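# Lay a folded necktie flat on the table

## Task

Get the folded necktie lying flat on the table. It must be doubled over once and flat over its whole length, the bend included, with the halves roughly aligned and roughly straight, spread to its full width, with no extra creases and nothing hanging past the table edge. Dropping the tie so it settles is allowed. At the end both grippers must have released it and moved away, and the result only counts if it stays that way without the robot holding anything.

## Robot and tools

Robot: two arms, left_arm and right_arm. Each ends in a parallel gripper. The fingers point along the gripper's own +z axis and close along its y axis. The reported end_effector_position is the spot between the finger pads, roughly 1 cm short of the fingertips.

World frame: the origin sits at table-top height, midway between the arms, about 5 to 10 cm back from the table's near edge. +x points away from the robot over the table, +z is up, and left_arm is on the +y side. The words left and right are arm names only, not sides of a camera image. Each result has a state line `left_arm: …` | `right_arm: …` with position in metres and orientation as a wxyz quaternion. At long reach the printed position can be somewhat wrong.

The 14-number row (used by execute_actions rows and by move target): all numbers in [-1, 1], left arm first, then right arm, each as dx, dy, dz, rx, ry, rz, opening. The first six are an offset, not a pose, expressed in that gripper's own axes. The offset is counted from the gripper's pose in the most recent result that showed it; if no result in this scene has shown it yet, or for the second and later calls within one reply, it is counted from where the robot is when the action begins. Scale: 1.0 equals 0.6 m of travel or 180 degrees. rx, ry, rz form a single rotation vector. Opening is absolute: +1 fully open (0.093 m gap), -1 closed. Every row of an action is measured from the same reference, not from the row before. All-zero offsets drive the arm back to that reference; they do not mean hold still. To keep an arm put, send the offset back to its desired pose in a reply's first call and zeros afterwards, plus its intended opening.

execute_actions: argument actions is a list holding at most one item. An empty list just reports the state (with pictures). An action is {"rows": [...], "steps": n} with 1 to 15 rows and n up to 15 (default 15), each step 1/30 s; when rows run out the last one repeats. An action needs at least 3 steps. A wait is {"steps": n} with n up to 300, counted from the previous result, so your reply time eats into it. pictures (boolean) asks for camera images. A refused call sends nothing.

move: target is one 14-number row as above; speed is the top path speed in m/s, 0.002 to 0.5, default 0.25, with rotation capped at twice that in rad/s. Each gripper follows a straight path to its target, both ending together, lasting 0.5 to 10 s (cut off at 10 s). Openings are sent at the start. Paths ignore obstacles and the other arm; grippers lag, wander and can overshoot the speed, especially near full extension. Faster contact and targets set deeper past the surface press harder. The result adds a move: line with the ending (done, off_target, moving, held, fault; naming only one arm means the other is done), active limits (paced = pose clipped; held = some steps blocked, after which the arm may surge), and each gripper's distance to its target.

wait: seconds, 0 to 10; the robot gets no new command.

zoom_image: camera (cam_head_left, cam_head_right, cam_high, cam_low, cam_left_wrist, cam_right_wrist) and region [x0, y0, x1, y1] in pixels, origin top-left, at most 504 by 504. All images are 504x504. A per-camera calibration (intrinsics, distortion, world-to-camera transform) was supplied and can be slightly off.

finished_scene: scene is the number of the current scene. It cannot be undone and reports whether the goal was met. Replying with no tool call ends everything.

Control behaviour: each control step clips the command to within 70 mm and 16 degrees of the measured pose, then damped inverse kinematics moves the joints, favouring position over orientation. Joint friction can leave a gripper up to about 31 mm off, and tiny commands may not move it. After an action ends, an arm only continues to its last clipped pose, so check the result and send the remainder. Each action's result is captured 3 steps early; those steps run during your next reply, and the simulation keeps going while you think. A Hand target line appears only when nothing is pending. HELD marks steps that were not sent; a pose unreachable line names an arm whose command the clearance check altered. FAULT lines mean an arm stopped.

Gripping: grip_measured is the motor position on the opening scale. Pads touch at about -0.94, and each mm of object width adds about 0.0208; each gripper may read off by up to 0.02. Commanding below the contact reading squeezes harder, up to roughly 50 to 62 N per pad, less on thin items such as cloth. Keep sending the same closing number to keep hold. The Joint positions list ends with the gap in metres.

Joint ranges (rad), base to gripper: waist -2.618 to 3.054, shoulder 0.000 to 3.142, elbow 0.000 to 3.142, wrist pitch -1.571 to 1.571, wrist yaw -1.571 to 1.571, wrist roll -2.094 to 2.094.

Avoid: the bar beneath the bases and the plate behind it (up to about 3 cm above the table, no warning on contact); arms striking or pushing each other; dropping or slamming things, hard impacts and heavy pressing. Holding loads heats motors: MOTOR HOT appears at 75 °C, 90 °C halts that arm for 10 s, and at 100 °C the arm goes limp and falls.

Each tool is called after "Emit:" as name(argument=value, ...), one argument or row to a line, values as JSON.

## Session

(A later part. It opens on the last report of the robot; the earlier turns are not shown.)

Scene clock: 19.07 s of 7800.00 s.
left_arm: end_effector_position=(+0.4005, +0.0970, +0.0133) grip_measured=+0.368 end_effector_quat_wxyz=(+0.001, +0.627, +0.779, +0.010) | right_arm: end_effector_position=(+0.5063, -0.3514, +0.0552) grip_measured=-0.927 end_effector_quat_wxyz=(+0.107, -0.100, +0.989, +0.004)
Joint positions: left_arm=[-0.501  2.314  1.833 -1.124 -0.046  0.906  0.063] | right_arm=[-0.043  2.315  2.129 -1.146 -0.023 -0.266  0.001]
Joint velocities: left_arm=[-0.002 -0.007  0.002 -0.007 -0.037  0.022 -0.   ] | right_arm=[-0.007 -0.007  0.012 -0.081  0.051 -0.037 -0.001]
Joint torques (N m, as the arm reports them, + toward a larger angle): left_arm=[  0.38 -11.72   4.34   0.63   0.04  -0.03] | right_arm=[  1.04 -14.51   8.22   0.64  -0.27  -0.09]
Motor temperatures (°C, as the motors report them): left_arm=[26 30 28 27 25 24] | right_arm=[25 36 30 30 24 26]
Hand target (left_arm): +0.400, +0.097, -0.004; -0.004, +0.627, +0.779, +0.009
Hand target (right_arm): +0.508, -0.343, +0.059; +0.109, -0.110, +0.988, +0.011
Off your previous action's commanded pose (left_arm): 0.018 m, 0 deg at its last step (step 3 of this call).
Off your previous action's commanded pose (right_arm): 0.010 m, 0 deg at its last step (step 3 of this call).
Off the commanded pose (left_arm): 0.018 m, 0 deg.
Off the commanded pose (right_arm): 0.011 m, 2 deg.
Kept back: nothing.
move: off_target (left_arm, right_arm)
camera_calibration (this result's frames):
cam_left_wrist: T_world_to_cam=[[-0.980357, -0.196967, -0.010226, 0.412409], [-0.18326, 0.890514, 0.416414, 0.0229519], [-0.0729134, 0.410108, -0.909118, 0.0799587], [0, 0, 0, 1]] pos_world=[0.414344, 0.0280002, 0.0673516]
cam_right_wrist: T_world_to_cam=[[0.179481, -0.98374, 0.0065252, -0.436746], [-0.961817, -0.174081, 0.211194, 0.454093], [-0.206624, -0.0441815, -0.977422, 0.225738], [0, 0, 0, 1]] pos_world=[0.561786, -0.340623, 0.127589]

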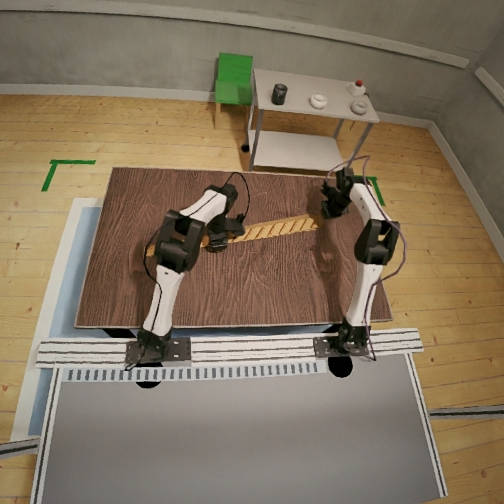

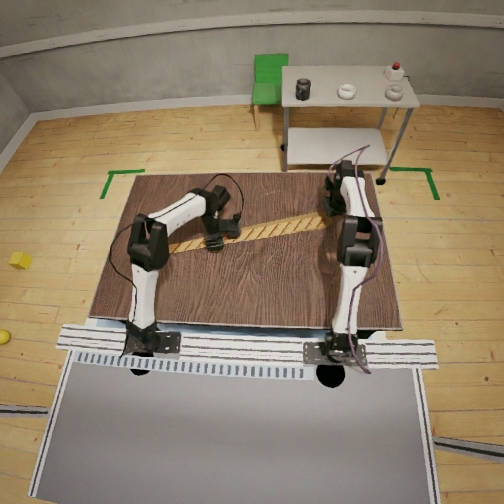

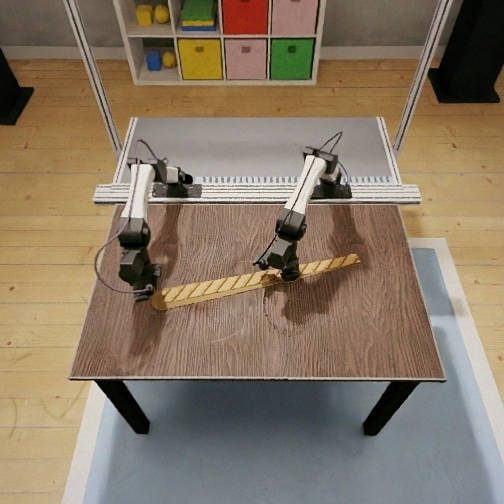

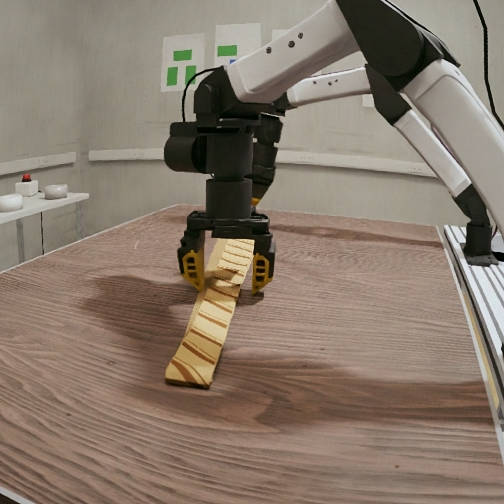

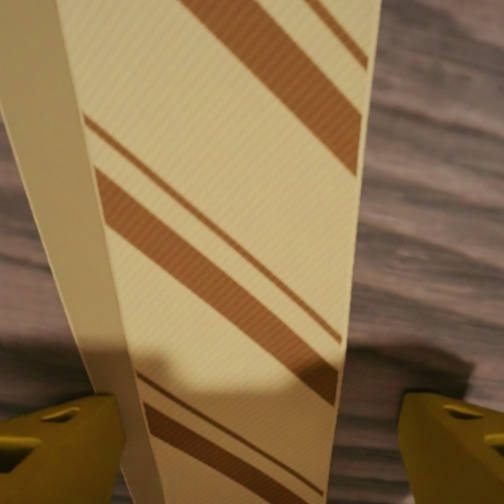

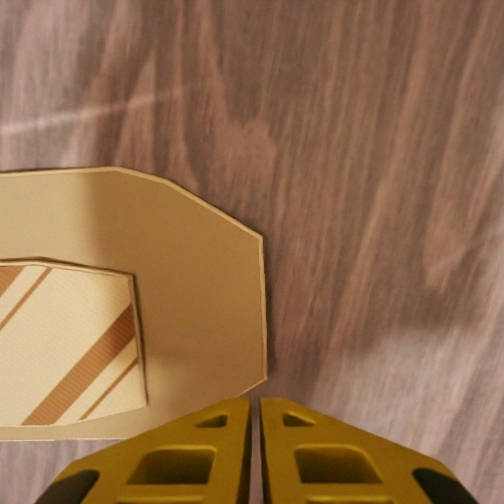

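Emit:
move(
  target=[0,0,0.03,0.01,0,0,0.37, 0,0.036,0.042,0,0,-0.012,-0.93],
  speed=0.1,
)

Emit:
move(
  target=[0,0,0.03,0.006,0,0,0.37, 0.004,0,0.045,0,0,0,-0.93],
  speed=0.05,
)

Scene clock: 20.23 s of 7800.00 s.
left_arm: end_effector_position=(+0.4003, +0.0970, +0.0137) grip_measured=+0.368 end_effector_quat_wxyz=(+0.001, +0.627, +0.779, +0.010) | right_arm: end_effector_position=(+0.5084, -0.3314, +0.0365) grip_measured=-0.927 end_effector_quat_wxyz=(+0.111, -0.119, +0.987, +0.006)
Joint positions: left_arm=[-0.501  2.313  1.833 -1.125 -0.045  0.906  0.063] | right_arm=[-0.004  2.315  2.052 -1.062 -0.023 -0.265  0.001]
Joint velocities: left_arm=[-0.017 -0.022 -0.012 -0.037  0.051  0.051  0.   ] | right_arm=[-0.002  0.002  0.002  0.007 -0.037  0.007 -0.   ]
Joint torques (N m, as the arm reports them, + toward a larger angle): left_arm=[  0.9  -10.16   6.97   0.36   0.22   0.05] | right_arm=[  0.69 -14.69   5.64   0.85  -0.02   0.01]
Motor temperatures (°C, as the motors report them): left_arm=[26 30 28 27 25 24] | right_arm=[25 36 30 30 24 26]
Hand target (left_arm): +0.400, +0.097, -0.004; -0.009, +0.627, +0.779, -0.002
Hand target (right_arm): +0.508, -0.329, +0.031; +0.108, -0.119, +0.987, +0.002
Off the commanded pose (left_arm): 0.018 m, 2 deg.
Off the commanded pose (right_arm): 0.006 m, 1 deg.
Kept back: nothing.
move: off_target (left_arm)
camera_calibration (this result's frames):
cam_left_wrist: T_world_to_cam=[[-0.980361, -0.196969, -0.00976508, 0.412201], [-0.183118, 0.890801, 0.415863, 0.0226646], [-0.0732135, 0.409484, -0.909375, 0.0805719], [0, 0, 0, 1]] pos_world=[0.414155, 0.0280084, 0.0678699]
cam_right_wrist: T_world_to_cam=[[0.2166, -0.976232, 0.00742767, -0.433662], [-0.956039, -0.210567, 0.204085, 0.44875], [-0.19767, -0.0513059, -0.978925, 0.201844], [0, 0, 0, 1]] pos_world=[0.562853, -0.318507, 0.109228]

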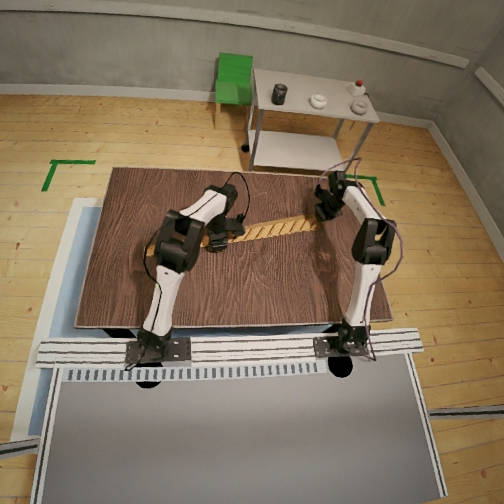

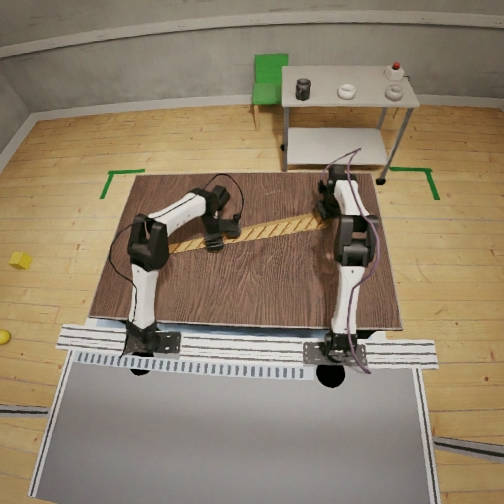

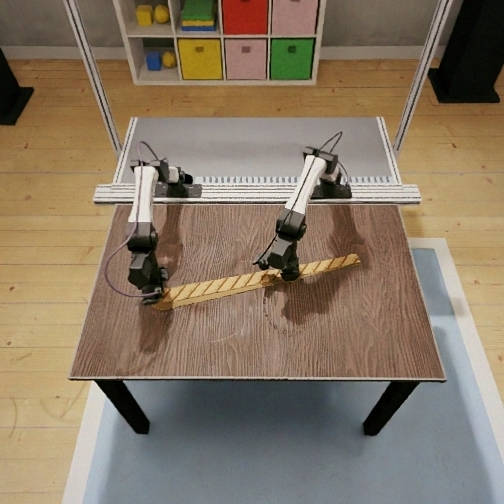

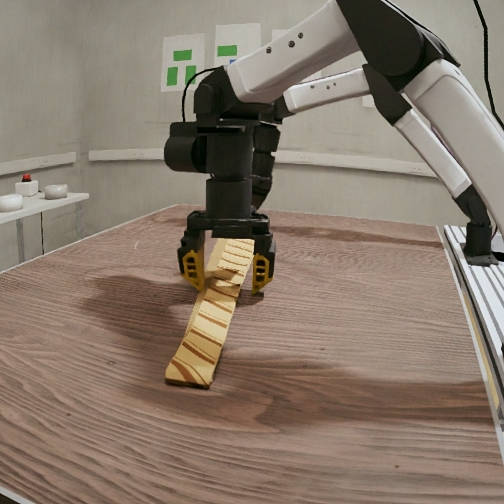

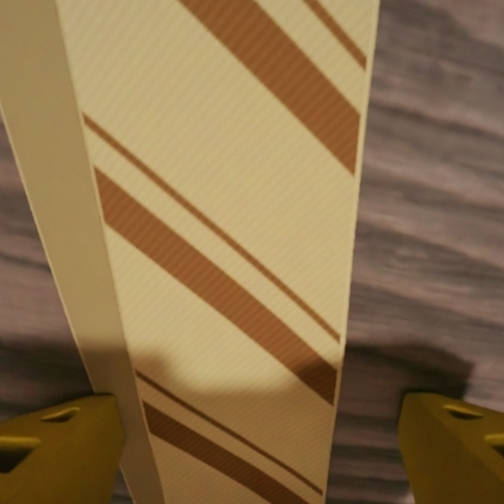

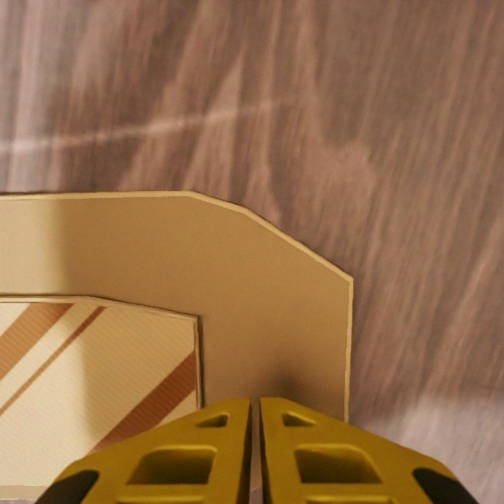

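Scene clock: 21.07 s of 7800.00 s.
left_arm: end_effector_position=(+0.4006, +0.0969, +0.0142) grip_measured=+0.368 end_effector_quat_wxyz=(+0.002, +0.627, +0.779, +0.010) | right_arm: end_effector_position=(+0.5140, -0.3312, +0.0233) grip_measured=-0.927 end_effector_quat_wxyz=(+0.119, -0.119, +0.986, +0.005)
Joint positions: left_arm=[-0.501  2.312  1.833 -1.125 -0.045  0.906  0.063] | right_arm=[-0.004  2.329  2.02  -0.999 -0.023 -0.265  0.001]
Joint velocities: left_arm=[ 0.007 -0.002  0.012  0.037 -0.007 -0.037  0.   ] | right_arm=[ 0.017 -0.002  0.002 -0.066  0.037  0.022  0.001]
Joint torques (N m, as the arm reports them, + toward a larger angle): left_arm=[  0.71 -10.98   5.44   0.51   0.15   0.02] | right_arm=[  0.14 -13.82   4.96   0.95  -0.12  -0.04]
Motor temperatures (°C, as the motors report them): left_arm=[26 31 28 27 25 24] | right_arm=[25 37 30 30 24 26]
Hand target (left_arm): +0.400, +0.097, -0.004; -0.005, +0.627, +0.779, +0.002
Hand target (right_arm): +0.512, -0.331, +0.010; +0.111, -0.119, +0.987, +0.006
Off the commanded pose (left_arm): 0.018 m, 1 deg.
Off the commanded pose (right_arm): 0.014 m, 1 deg.
Kept back: nothing.
move: off_target (left_arm, right_arm)
camera_calibration (this result's frames):
cam_left_wrist: T_world_to_cam=[[-0.980331, -0.197026, -0.0115147, 0.4125], [-0.183947, 0.890993, 0.415084, 0.0228924], [-0.0715228, 0.409037, -0.90971, 0.0804256], [0, 0, 0, 1]] pos_world=[0.414349, 0.0279792, 0.0684115]
cam_right_wrist: T_world_to_cam=[[0.216099, -0.976305, 0.0113841, -0.4345], [-0.959332, -0.210144, 0.188472, 0.459026], [-0.181614, -0.0516498, -0.982013, 0.181777], [0, 0, 0, 1]] pos_world=[0.567266, -0.318354, 0.0969401]

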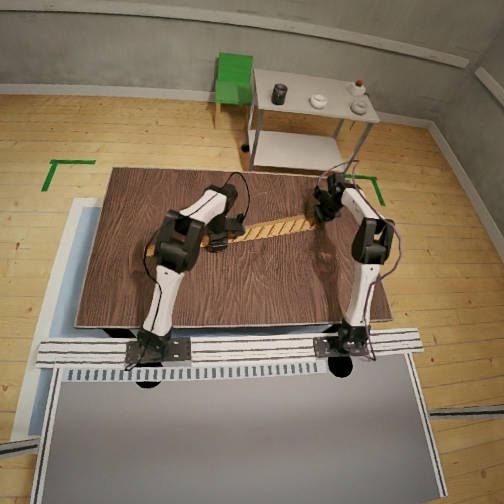

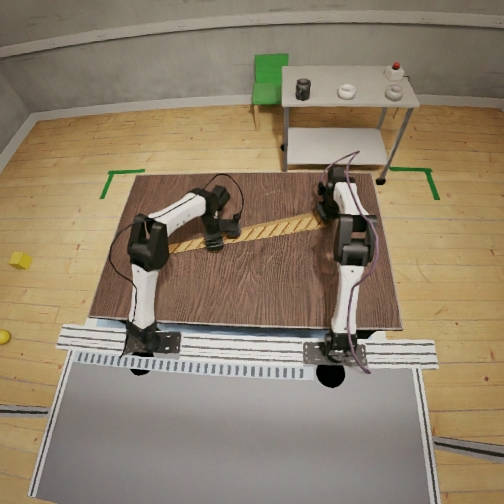

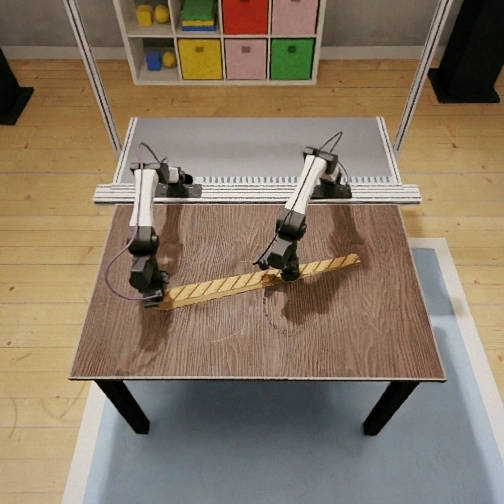

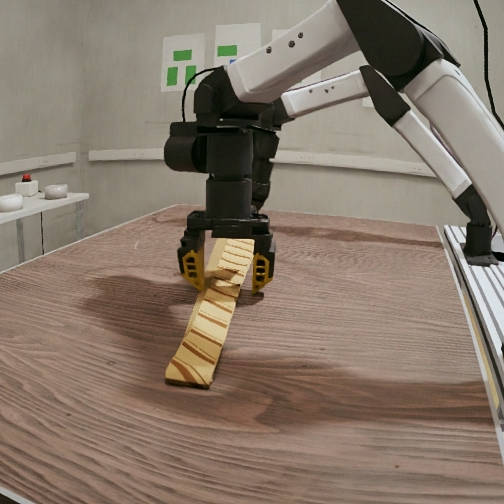

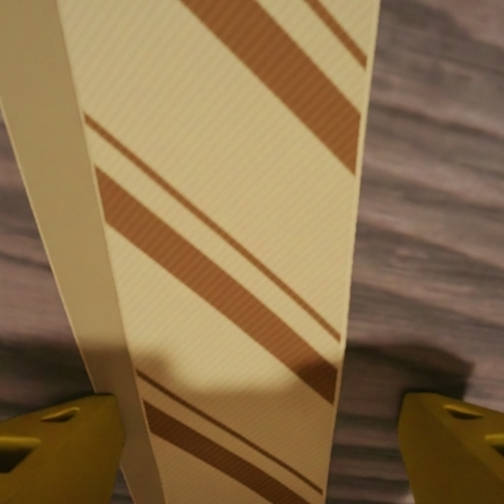

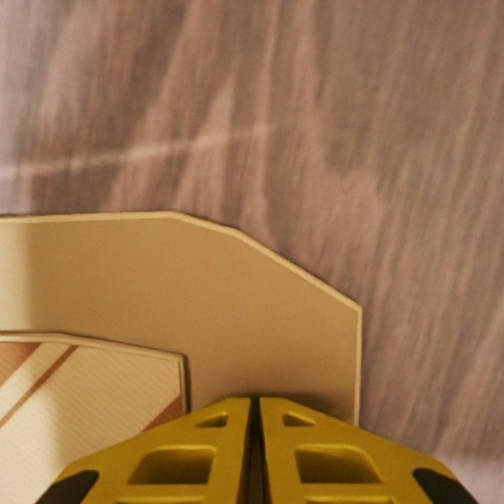

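Emit:
execute_actions(
  actions=[
    {"rows": [[0,0,0.03,0.006,0,0,0.37, 0.005,0.003,0.022,-0.002,0,0,-0.91],[0,0,0.03,0.006,0,0,0.37, 0.005,0.005,0.022,-0.004,0,0,-0.89],[0,0,0.03,0.006,0,0,0.37, 0.005,0.007,0.022,-0.006,0,0,-0.86],[0,0,0.03,0.006,0,0,0.37, 0.005,0.008,0.022,-0.008,0,0,-0.83],[0,0,0.03,0.006,0,0,0.37, 0.005,0.009,0.022,-0.008,0,0,-0.80],[0,0,0.03,0.006,0,0,0.37, 0.005,0.010,0.022,-0.008,0,0,-0.77],[0,0,0.03,0.006,0,0,0.37, 0.005,0.011,0.022,-0.008,0,0,-0.74],[0,0,0.03,0.006,0,0,0.37, 0.005,0.012,0.022,-0.008,0,0,-0.71],[0,0,0.03,0.006,0,0,0.37, 0.005,0.013,0.022,-0.008,0,0,-0.68],[0,0,0.03,0.006,0,0,0.37, 0.005,0.014,0.022,-0.008,0,0,-0.65],[0,0,0.03,0.006,0,0,0.37, 0.005,0.015,0.022,-0.008,0,0,-0.62],[0,0,0.03,0.006,0,0,0.37, 0.005,0.016,0.022,-0.008,0,0,-0.59],[0,0,0.03,0.006,0,0,0.37, 0.005,0.017,0.022,-0.008,0,0,-0.56],[0,0,0.03,0.006,0,0,0.37, 0.005,0.018,0.022,-0.008,0,0,-0.53],[0,0,0.03,0.006,0,0,0.37, 0.005,0.019,0.022,-0.008,0,0,-0.50]], "steps": 15},
  ],
)

Emit:
execute_actions(
  actions=[
    {"rows": [[0,0,0.03,0.006,0,0,0.37, 0.005,0.011,0.022,-0.003,0,0,-0.47],[0,0,0.03,0.006,0,0,0.37, 0.005,0.012,0.022,-0.003,0,0,-0.44],[0,0,0.03,0.006,0,0,0.37, 0.005,0.013,0.022,-0.003,0,0,-0.41],[0,0,0.03,0.006,0,0,0.37, 0.005,0.014,0.022,-0.003,0,0,-0.38],[0,0,0.03,0.006,0,0,0.37, 0.005,0.015,0.022,-0.003,0,0,-0.35],[0,0,0.03,0.006,0,0,0.37, 0.005,0.016,0.022,-0.003,0,0,-0.32],[0,0,0.03,0.006,0,0,0.37, 0.005,0.017,0.022,-0.003,0,0,-0.29],[0,0,0.03,0.006,0,0,0.37, 0.005,0.018,0.022,-0.003,0,0,-0.26],[0,0,0.03,0.006,0,0,0.37, 0.005,0.019,0.022,-0.003,0,0,-0.23],[0,0,0.03,0.006,0,0,0.37, 0.005,0.020,0.022,-0.003,0,0,-0.20],[0,0,0.03,0.006,0,0,0.37, 0.005,0.021,0.022,-0.003,0,0,-0.17],[0,0,0.03,0.006,0,0,0.37, 0.005,0.022,0.022,-0.003,0,0,-0.14],[0,0,0.03,0.006,0,0,0.37, 0.005,0.023,0.022,-0.003,0,0,-0.12],[0,0,0.03,0.006,0,0,0.37, 0.005,0.024,0.022,-0.003,0,0,-0.10],[0,0,0.03,0.006,0,0,0.37, 0.005,0.025,0.022,-0.003,0,0,-0.08]], "steps": 15},
  ],
)

Emit:
execute_actions(
  actions=[
    {"steps": 8},
  ],
  pictures=true,
)

Emit:
zoom_image(
  camera="cam_high",
  region=[140,230,270,330],
)

Scene clock: 22.13 s of 7800.00 s.
left_arm: end_effector_position=(+0.4006, +0.0969, +0.0142) grip_measured=+0.368 end_effector_quat_wxyz=(+0.002, +0.627, +0.779, +0.010) | right_arm: end_effector_position=(+0.5166, -0.3301, +0.0223) grip_measured=-0.606 end_effector_quat_wxyz=(+0.125, -0.118, +0.985, +0.007)
Joint positions: left_arm=[-0.501  2.312  1.833 -1.125 -0.045  0.906  0.063] | right_arm=[-0.004  2.329  2.013 -0.981 -0.03  -0.264  0.016]
Joint velocities: left_arm=[ 0.002 -0.007 -0.002 -0.037  0.11  -0.037 -0.001] | right_arm=[-0.017 -0.007 -0.051  0.051 -0.066  0.007  0.026]
Joint torques (N m, as the arm reports them, + toward a larger angle): left_arm=[  0.7  -11.06   5.48   0.52   0.15   0.02] | right_arm=[  0.93 -14.73   4.25   0.92  -0.28  -0.01]
Motor temperatures (°C, as the motors report them): left_arm=[26 31 28 27 25 24] | right_arm=[25 37 30 30 24 26]
Steps of this call (steps 1 to 20: nothing new was sent; steps 21 to 32: the first 12 steps of this action). Readings (end_effector_position):
21: left_arm (+0.4006, +0.0969, +0.0142) | right_arm (+0.5141, -0.3312, +0.0226)
22: left_arm (+0.4006, +0.0969, +0.0142) | right_arm (+0.5140, -0.3311, +0.0221)
24: left_arm (+0.4006, +0.0969, +0.0142) | right_arm (+0.5145, -0.3309, +0.0222)
28: left_arm (+0.4006, +0.0969, +0.0142) | right_arm (+0.5156, -0.3302, +0.0225)
32: the state above

Scene clock: 22.63 s of 7800.00 s.
left_arm: end_effector_position=(+0.4006, +0.0969, +0.0142) grip_measured=+0.368 end_effector_quat_wxyz=(+0.002, +0.627, +0.779, +0.010) | right_arm: end_effector_position=(+0.5205, -0.3294, +0.0226) grip_measured=-0.156 end_effector_quat_wxyz=(+0.139, -0.113, +0.984, +0.007)
Joint positions: left_arm=[-0.501  2.312  1.833 -1.125 -0.045  0.906  0.063] | right_arm=[-0.003  2.316  1.984 -0.937 -0.031 -0.251  0.038]
Joint velocities: left_arm=[-0.012  0.007  0.002  0.007  0.022 -0.037 -0.   ] | right_arm=[ 0.012 -0.037 -0.051  0.081 -0.051 -0.022  0.026]
Joint torques (N m, as the arm reports them, + toward a larger angle): left_arm=[  0.71 -11.06   5.47   0.52   0.15   0.01] | right_arm=[  1.78 -14.42   4.37   0.91  -0.17   0.01]
Motor temperatures (°C, as the motors report them): left_arm=[26 31 28 27 25 24] | right_arm=[25 37 30 30 24 26]
Off your previous action's commanded pose (left_arm): 0.018 m, 1 deg at its last step (step 3 of this call).
Off your previous action's commanded pose (right_arm): 0.017 m, 2 deg at its last step (step 3 of this call).
Steps of this call (steps 1 to 3: the last 3 steps of your previous action; steps 4 to 15: the first 12 steps of this action, its rows measured from where the robot was after step 3). Readings (end_effector_position):
3: left_arm (+0.4006, +0.0969, +0.0142) | right_arm (+0.5171, -0.3299, +0.0226)
4: left_arm (+0.4006, +0.0969, +0.0142) | right_arm (+0.5175, -0.3299, +0.0224)
5: left_arm (+0.4006, +0.0969, +0.0142) | right_arm (+0.5177, -0.3299, +0.0224)
7: left_arm (+0.4006, +0.0969, +0.0142) | right_arm (+0.5183, -0.3299, +0.0224)
11: left_arm (+0.4006, +0.0969, +0.0142) | right_arm (+0.5195, -0.3299, +0.0225)
15: the state above

Scene clock: 22.90 s of 7800.00 s.
left_arm: end_effector_position=(+0.4006, +0.0969, +0.0142) grip_measured=+0.368 end_effector_quat_wxyz=(+0.002, +0.627, +0.779, +0.010) | right_arm: end_effector_position=(+0.5214, -0.3298, +0.0222) grip_measured=-0.083 end_effector_quat_wxyz=(+0.142, -0.110, +0.984, +0.005)
Joint positions: left_arm=[-0.501  2.312  1.833 -1.125 -0.045  0.906  0.063] | right_arm=[-0.002  2.315  1.98  -0.928 -0.026 -0.246  0.041]
Joint velocities: left_arm=[-0.017 -0.012 -0.002 -0.022  0.066  0.007 -0.   ] | right_arm=[-0.007 -0.012 -0.012 -0.066  0.022  0.11  -0.002]
Joint torques (N m, as the arm reports them, + toward a larger angle): left_arm=[  0.7  -11.06   5.49   0.52   0.15   0.01] | right_arm=[  2.1  -14.54   4.24   0.96  -0.19   0.02]
Motor temperatures (°C, as the motors report them): left_arm=[26 31 28 27 25 24] | right_arm=[25 37 30 30 24 26]
Hand target (left_arm): +0.400, +0.097, -0.003; -0.005, +0.627, +0.779, +0.003
Hand target (right_arm): +0.514, -0.316, +0.009; +0.127, -0.118, +0.985, +0.012
Off the commanded pose (left_arm): 0.018 m, 1 deg.
Off the commanded pose (right_arm): 0.021 m, 2 deg.
Kept back: nothing.
Steps of this call (steps 1 to 3: the last 3 steps of your previous action; steps 4 to 8: nothing new was sent). Readings (end_effector_position):
1: left_arm (+0.4006, +0.0969, +0.0142) | right_arm (+0.5208, -0.3292, +0.0226)
2: left_arm (+0.4006, +0.0969, +0.0142) | right_arm (+0.5212, -0.3295, +0.0226)
4: left_arm (+0.4006, +0.0969, +0.0142) | right_arm (+0.5214, -0.3296, +0.0222)
8: the state above
camera_calibration (this result's frames):
cam_left_wrist: T_world_to_cam=[[-0.980331, -0.197026, -0.0115147, 0.4125], [-0.183947, 0.890993, 0.415084, 0.0228924], [-0.0715228, 0.409037, -0.90971, 0.0804256], [0, 0, 0, 1]] pos_world=[0.414349, 0.0279792, 0.0684115]
cam_right_wrist: T_world_to_cam=[[0.198895, -0.979925, 0.0136917, -0.426997], [-0.970269, -0.19493, 0.143457, 0.478402], [-0.137908, -0.0418175, -0.989562, 0.162759], [0, 0, 0, 1]] pos_world=[0.571551, -0.318364, 0.0982765]

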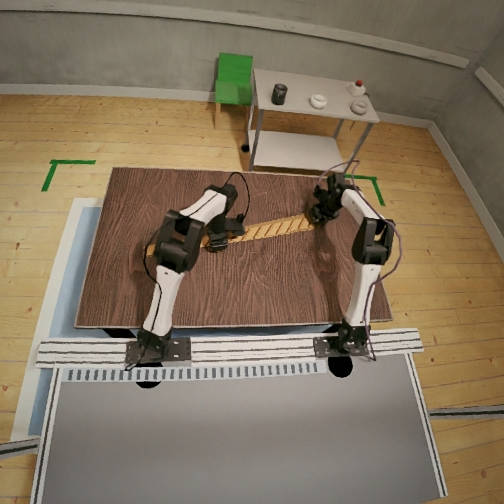

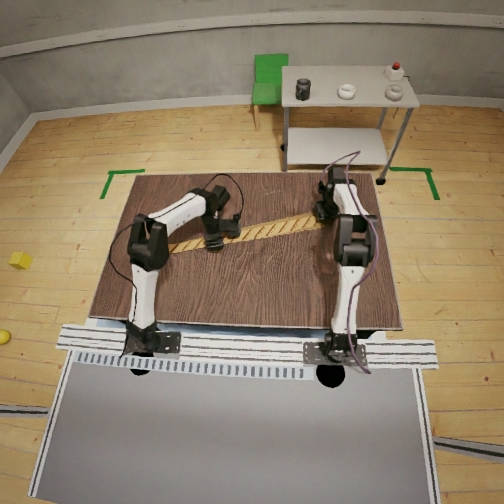

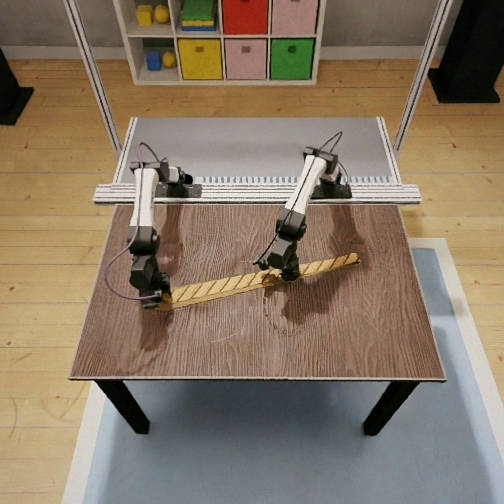

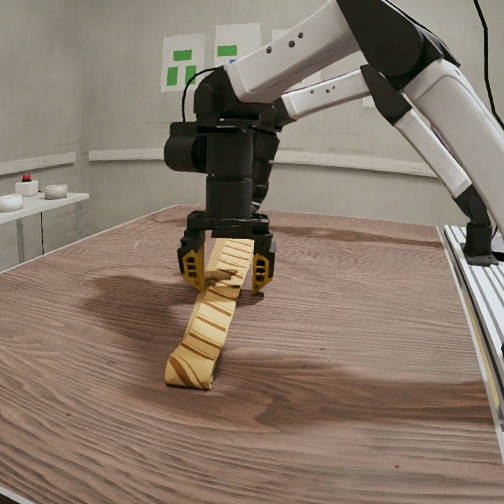

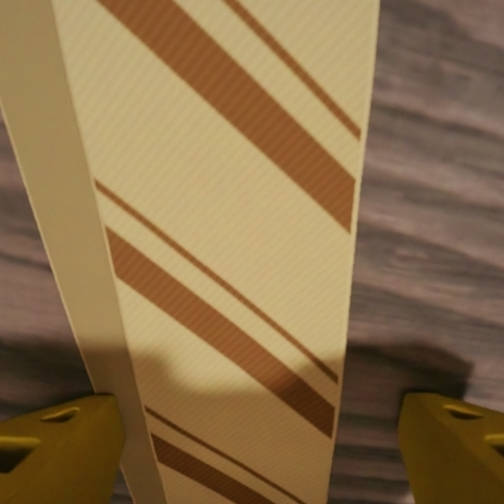

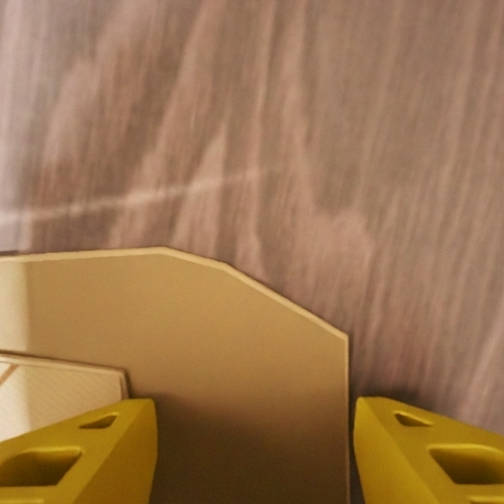

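Region (140, 230, 270, 330) of cam_high's 504x504 image, scaled by 3.877, with more detail than that image has; it fills the top 388 rows of this view, and the rest is white.

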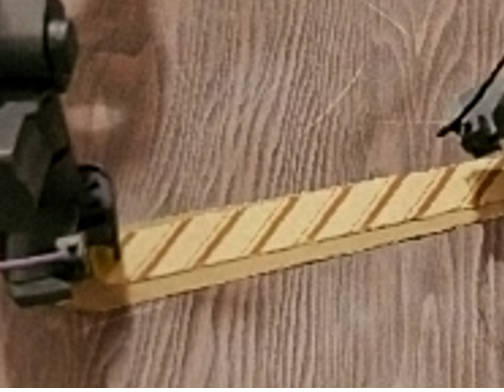

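Emit:
execute_actions(
  actions=[
    {"rows": [[0,0,0.01,0,0,0,0.37, 0,-0.002,0.005,0,0,0,-0.1],[0,0,-0.005,0,0,0,0.37, -0.003,-0.003,-0.01,0,0,0,-0.12],[0,0,-0.018,0,0,0,0.37, -0.006,-0.004,-0.02,0,0,0,-0.12],[0,0,-0.03,0,0,0,0.37, -0.009,-0.004,-0.03,0,0,0,-0.12],[0,0,-0.04,0,0,0,0.37, -0.011,-0.004,-0.038,0,0,0,-0.12],[0,0,-0.047,0,0,0,0.37, -0.013,-0.004,-0.044,0,0,0,-0.12],[0,0,-0.05,0,0,0,0.37, -0.014,-0.004,-0.048,0,0,0,-0.12]], "steps": 11},
  ],
)

Emit:
move(
  target=[0.42,0.0185,-0.0625,0.006,0,-0.005,0.2, 0.008,-0.04,0,0,0,0,-0.93],
  speed=0.3,
)

Scene clock: 24.37 s of 7800.00 s.
left_arm: end_effector_position=(+0.4011, +0.0971, +0.0287) grip_measured=+0.368 end_effector_quat_wxyz=(-0.000, +0.627, +0.779, +0.010) | right_arm: end_effector_position=(+0.5243, -0.3306, +0.0392) grip_measured=-0.117 end_effector_quat_wxyz=(+0.145, -0.109, +0.983, +0.004)
Joint positions: left_arm=[-0.501  2.307  1.884 -1.185 -0.045  0.906  0.063] | right_arm=[-0.003  2.315  2.045 -0.987 -0.026 -0.245  0.04 ]
Joint velocities: left_arm=[-0.002 -0.1    0.252 -0.256 -0.037  0.007 -0.001] | right_arm=[-0.002  0.007  0.32  -0.198 -0.095 -0.051  0.   ]
Joint torques (N m, as the arm reports them, + toward a larger angle): left_arm=[  0.14 -14.67   8.71   0.08   0.03  -0.06] | right_arm=[ -0.15 -16.23   7.62   0.7   -0.14  -0.08]
Motor temperatures (°C, as the motors report them): left_arm=[26 31 28 26 25 24] | right_arm=[25 38 30 30 24 26]
Steps of this call (steps 1 to 36: nothing new was sent; steps 37 to 44: the first 8 steps of this action). Readings (end_effector_position):
37: left_arm (+0.4006, +0.0969, +0.0142) | right_arm (+0.5214, -0.3300, +0.0222)
38: left_arm (+0.4004, +0.0970, +0.0142) | right_arm (+0.5216, -0.3302, +0.0232)
40: left_arm (+0.4002, +0.0972, +0.0166) | right_arm (+0.5218, -0.3303, +0.0267)
44: the state above

Scene clock: 26.37 s of 7800.00 s.
left_arm: end_effector_position=(+0.3589, +0.3531, +0.0746) grip_measured=+0.202 end_effector_quat_wxyz=(-0.015, +0.612, +0.790, +0.004) | right_arm: end_effector_position=(+0.5200, -0.3556, +0.0430) grip_measured=-0.927 end_effector_quat_wxyz=(+0.137, -0.106, +0.985, -0.001)
Joint positions: left_arm=[ 0.113  1.962  1.574 -1.216 -0.072  1.481  0.055] | right_arm=[-0.051  2.315  2.067 -1.024 -0.027 -0.287  0.001]
Joint velocities: left_arm=[-0.012  0.002 -0.012 -0.051 -0.037  0.007  0.001] | right_arm=[-0.007 -0.012  0.022  0.037  0.051 -0.11  -0.   ]
Joint torques (N m, as the arm reports them, + toward a larger angle): left_arm=[ -0.53 -11.37   7.09   0.02   0.11   0.04] | right_arm=[ -0.2  -14.36   7.63   0.81  -0.27  -0.12]
Motor temperatures (°C, as the motors report them): left_arm=[26 32 28 26 25 24] | right_arm=[25 39 30 30 24 26]
Hand target (left_arm): +0.357, +0.347, +0.077; -0.014, +0.621, +0.784, -0.000
Hand target (right_arm): +0.521, -0.355, +0.042; +0.137, -0.109, +0.985, +0.005
Off your previous action's commanded pose (left_arm): 0.008 m, 0 deg at its last step (step 3 of this call).
Off your previous action's commanded pose (right_arm): 0.009 m, 1 deg at its last step (step 3 of this call).
Off the commanded pose (left_arm): 0.010 m, 1 deg.
Off the commanded pose (right_arm): 0.002 m, 1 deg.
Kept back: nothing.
move: done
camera_calibration (this result's frames):
cam_left_wrist: T_world_to_cam=[[-0.972044, -0.233979, 0.0195786, 0.430564], [-0.202964, 0.879254, 0.43095, -0.228311], [-0.118048, 0.414929, -0.902163, 0.0416211], [0, 0, 0, 1]] pos_world=[0.377102, 0.284217, 0.12751]
cam_right_wrist: T_world_to_cam=[[0.190432, -0.981427, 0.0231795, -0.44881], [-0.970628, -0.184695, 0.154171, 0.472312], [-0.147027, -0.0518578, -0.987772, 0.183141], [0, 0, 0, 1]] pos_world=[0.570833, -0.343743, 0.118487]

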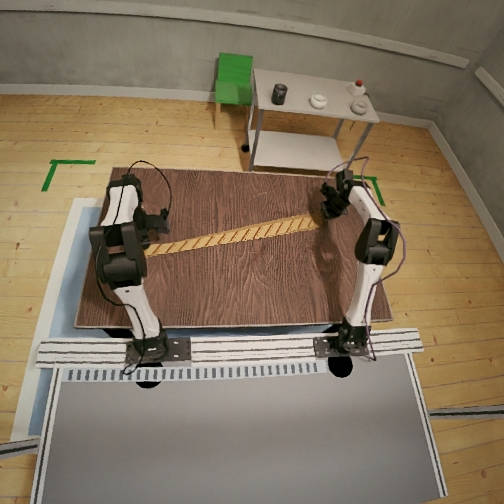

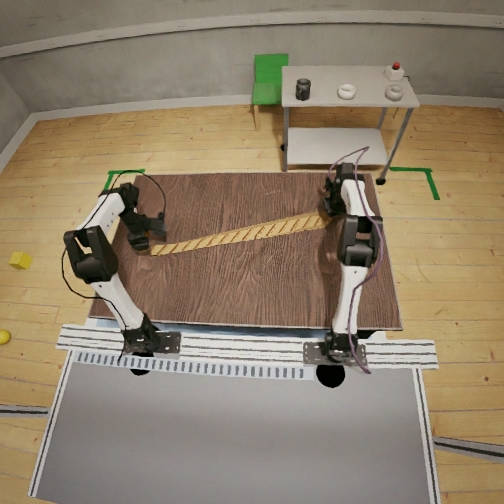

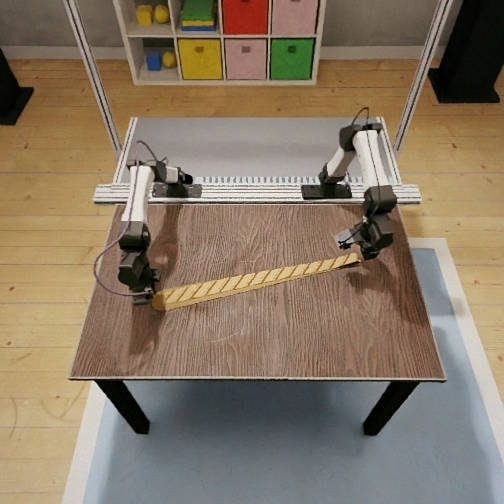

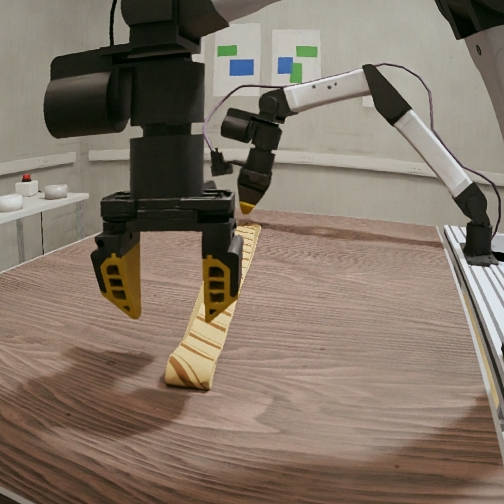

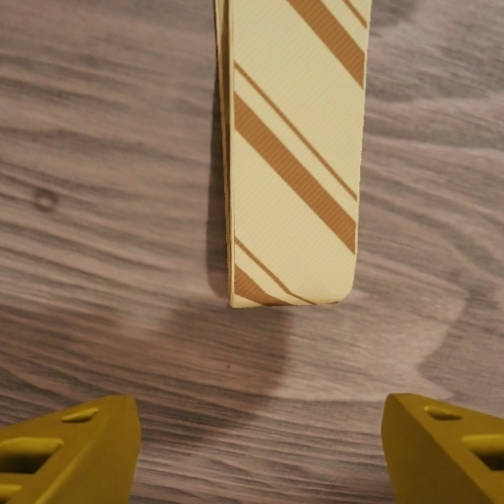

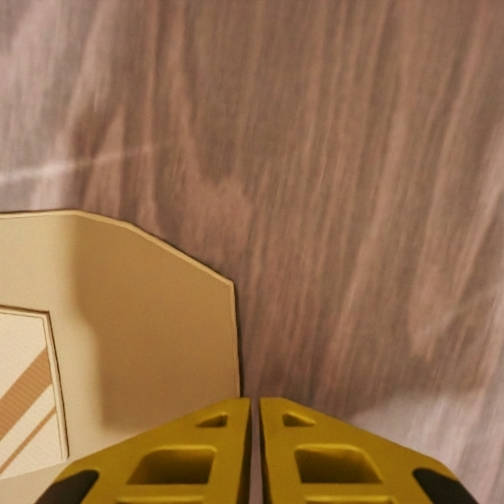

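Emit:
move(
  target=[-0.026,-0.017,0.097,-0.003,0.006,0,0.35, 0.013,0,0.052,0,0,0,-0.73],
  speed=0.09,
)

Scene clock: 27.93 s of 7800.00 s.
left_arm: end_effector_position=(+0.3519, +0.3415, +0.0239) grip_measured=+0.348 end_effector_quat_wxyz=(-0.016, +0.609, +0.793, +0.015) | right_arm: end_effector_position=(+0.5225, -0.3554, +0.0233) grip_measured=-0.733 end_effector_quat_wxyz=(+0.143, -0.106, +0.984, -0.002)
Joint positions: left_arm=[ 0.082  1.962  1.365 -0.993 -0.088  1.444  0.062] | right_arm=[-0.051  2.32   1.995 -0.934 -0.027 -0.287  0.01 ]
Joint velocities: left_arm=[-0.002  0.002  0.002  0.022  0.037  0.051  0.   ] | right_arm=[-0.002 -0.002  0.007 -0.007  0.037 -0.007 -0.001]
Joint torques (N m, as the arm reports them, + toward a larger angle): left_arm=[-0.77 -9.3   5.74  0.32  0.   -0.1 ] | right_arm=[ -0.1  -13.89   5.2    1.06  -0.13  -0.06]
Motor temperatures (°C, as the motors report them): left_arm=[26 32 28 26 25 24] | right_arm=[25 39 30 30 24 26]
Hand target (left_arm): +0.351, +0.336, +0.017; -0.019, +0.613, +0.790, +0.013
Hand target (right_arm): +0.521, -0.356, +0.011; +0.136, -0.106, +0.985, -0.001
Off the commanded pose (left_arm): 0.009 m, 1 deg.
Off the commanded pose (right_arm): 0.013 m, 1 deg.
Kept back: nothing.
move: off_target (right_arm)
camera_calibration (this result's frames):
cam_left_wrist: T_world_to_cam=[[-0.970446, -0.241305, 0.00242257, 0.424346], [-0.215026, 0.86923, 0.4452, -0.190402], [-0.109535, 0.431522, -0.895428, -0.00895386], [0, 0, 0, 1]] pos_world=[0.369882, 0.271764, 0.0757214]
cam_right_wrist: T_world_to_cam=[[0.190228, -0.98138, 0.0265684, -0.448587], [-0.972469, -0.184652, 0.142153, 0.479136], [-0.134601, -0.0528785, -0.989488, 0.157261], [0, 0, 0, 1]] pos_world=[0.572446, -0.343445, 0.0994149]

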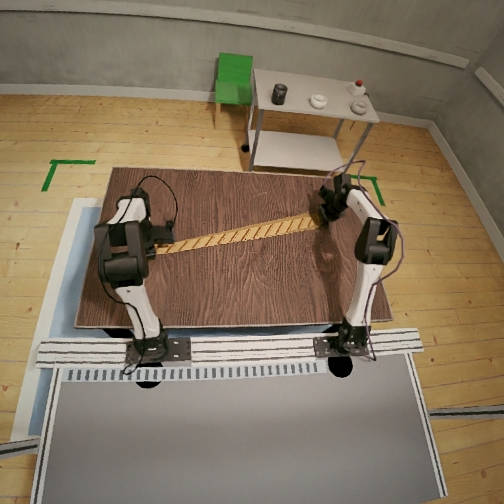

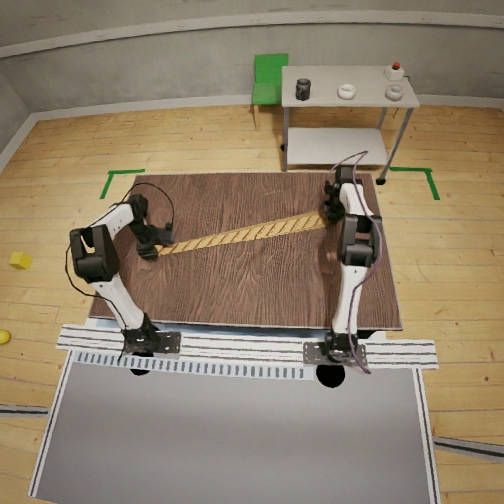

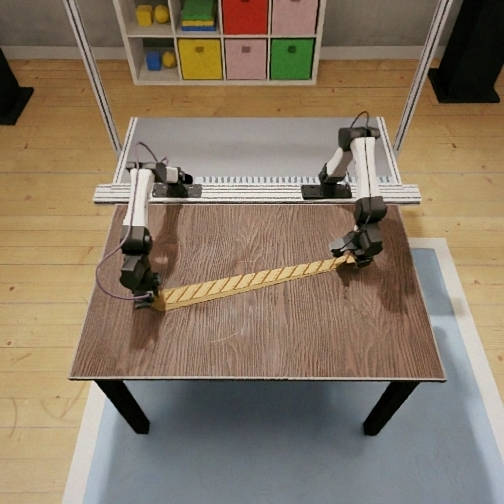

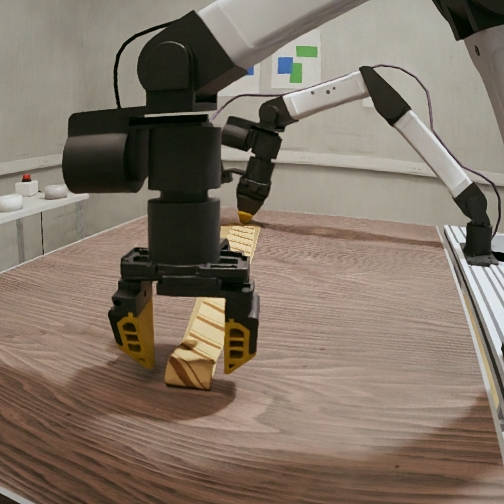

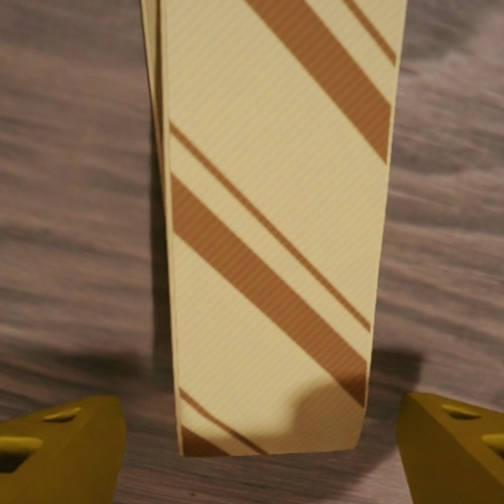

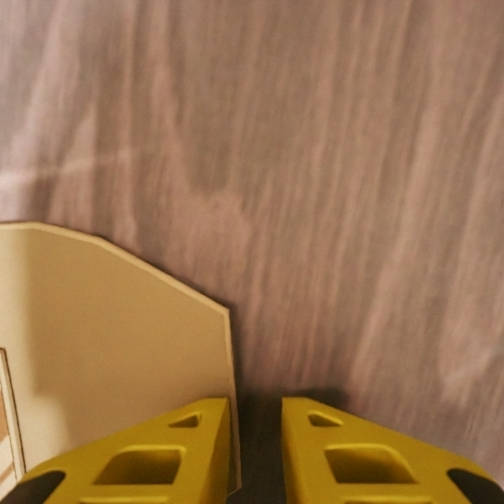

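Emit:
zoom_image(
  camera="cam_low",
  region=[110,290,270,410],
)

Region (110, 290, 270, 410) of cam_low's 504x504 image, scaled by 3.150, with more detail than that image has; it fills the top 378 rows of this view, and the rest is white.

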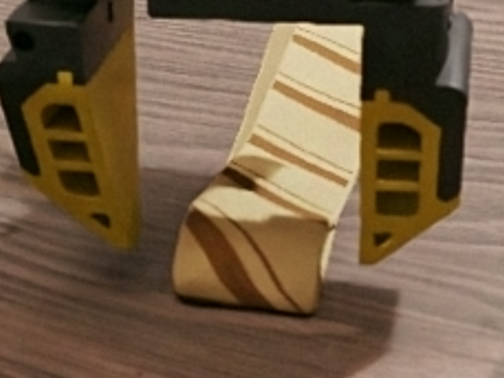

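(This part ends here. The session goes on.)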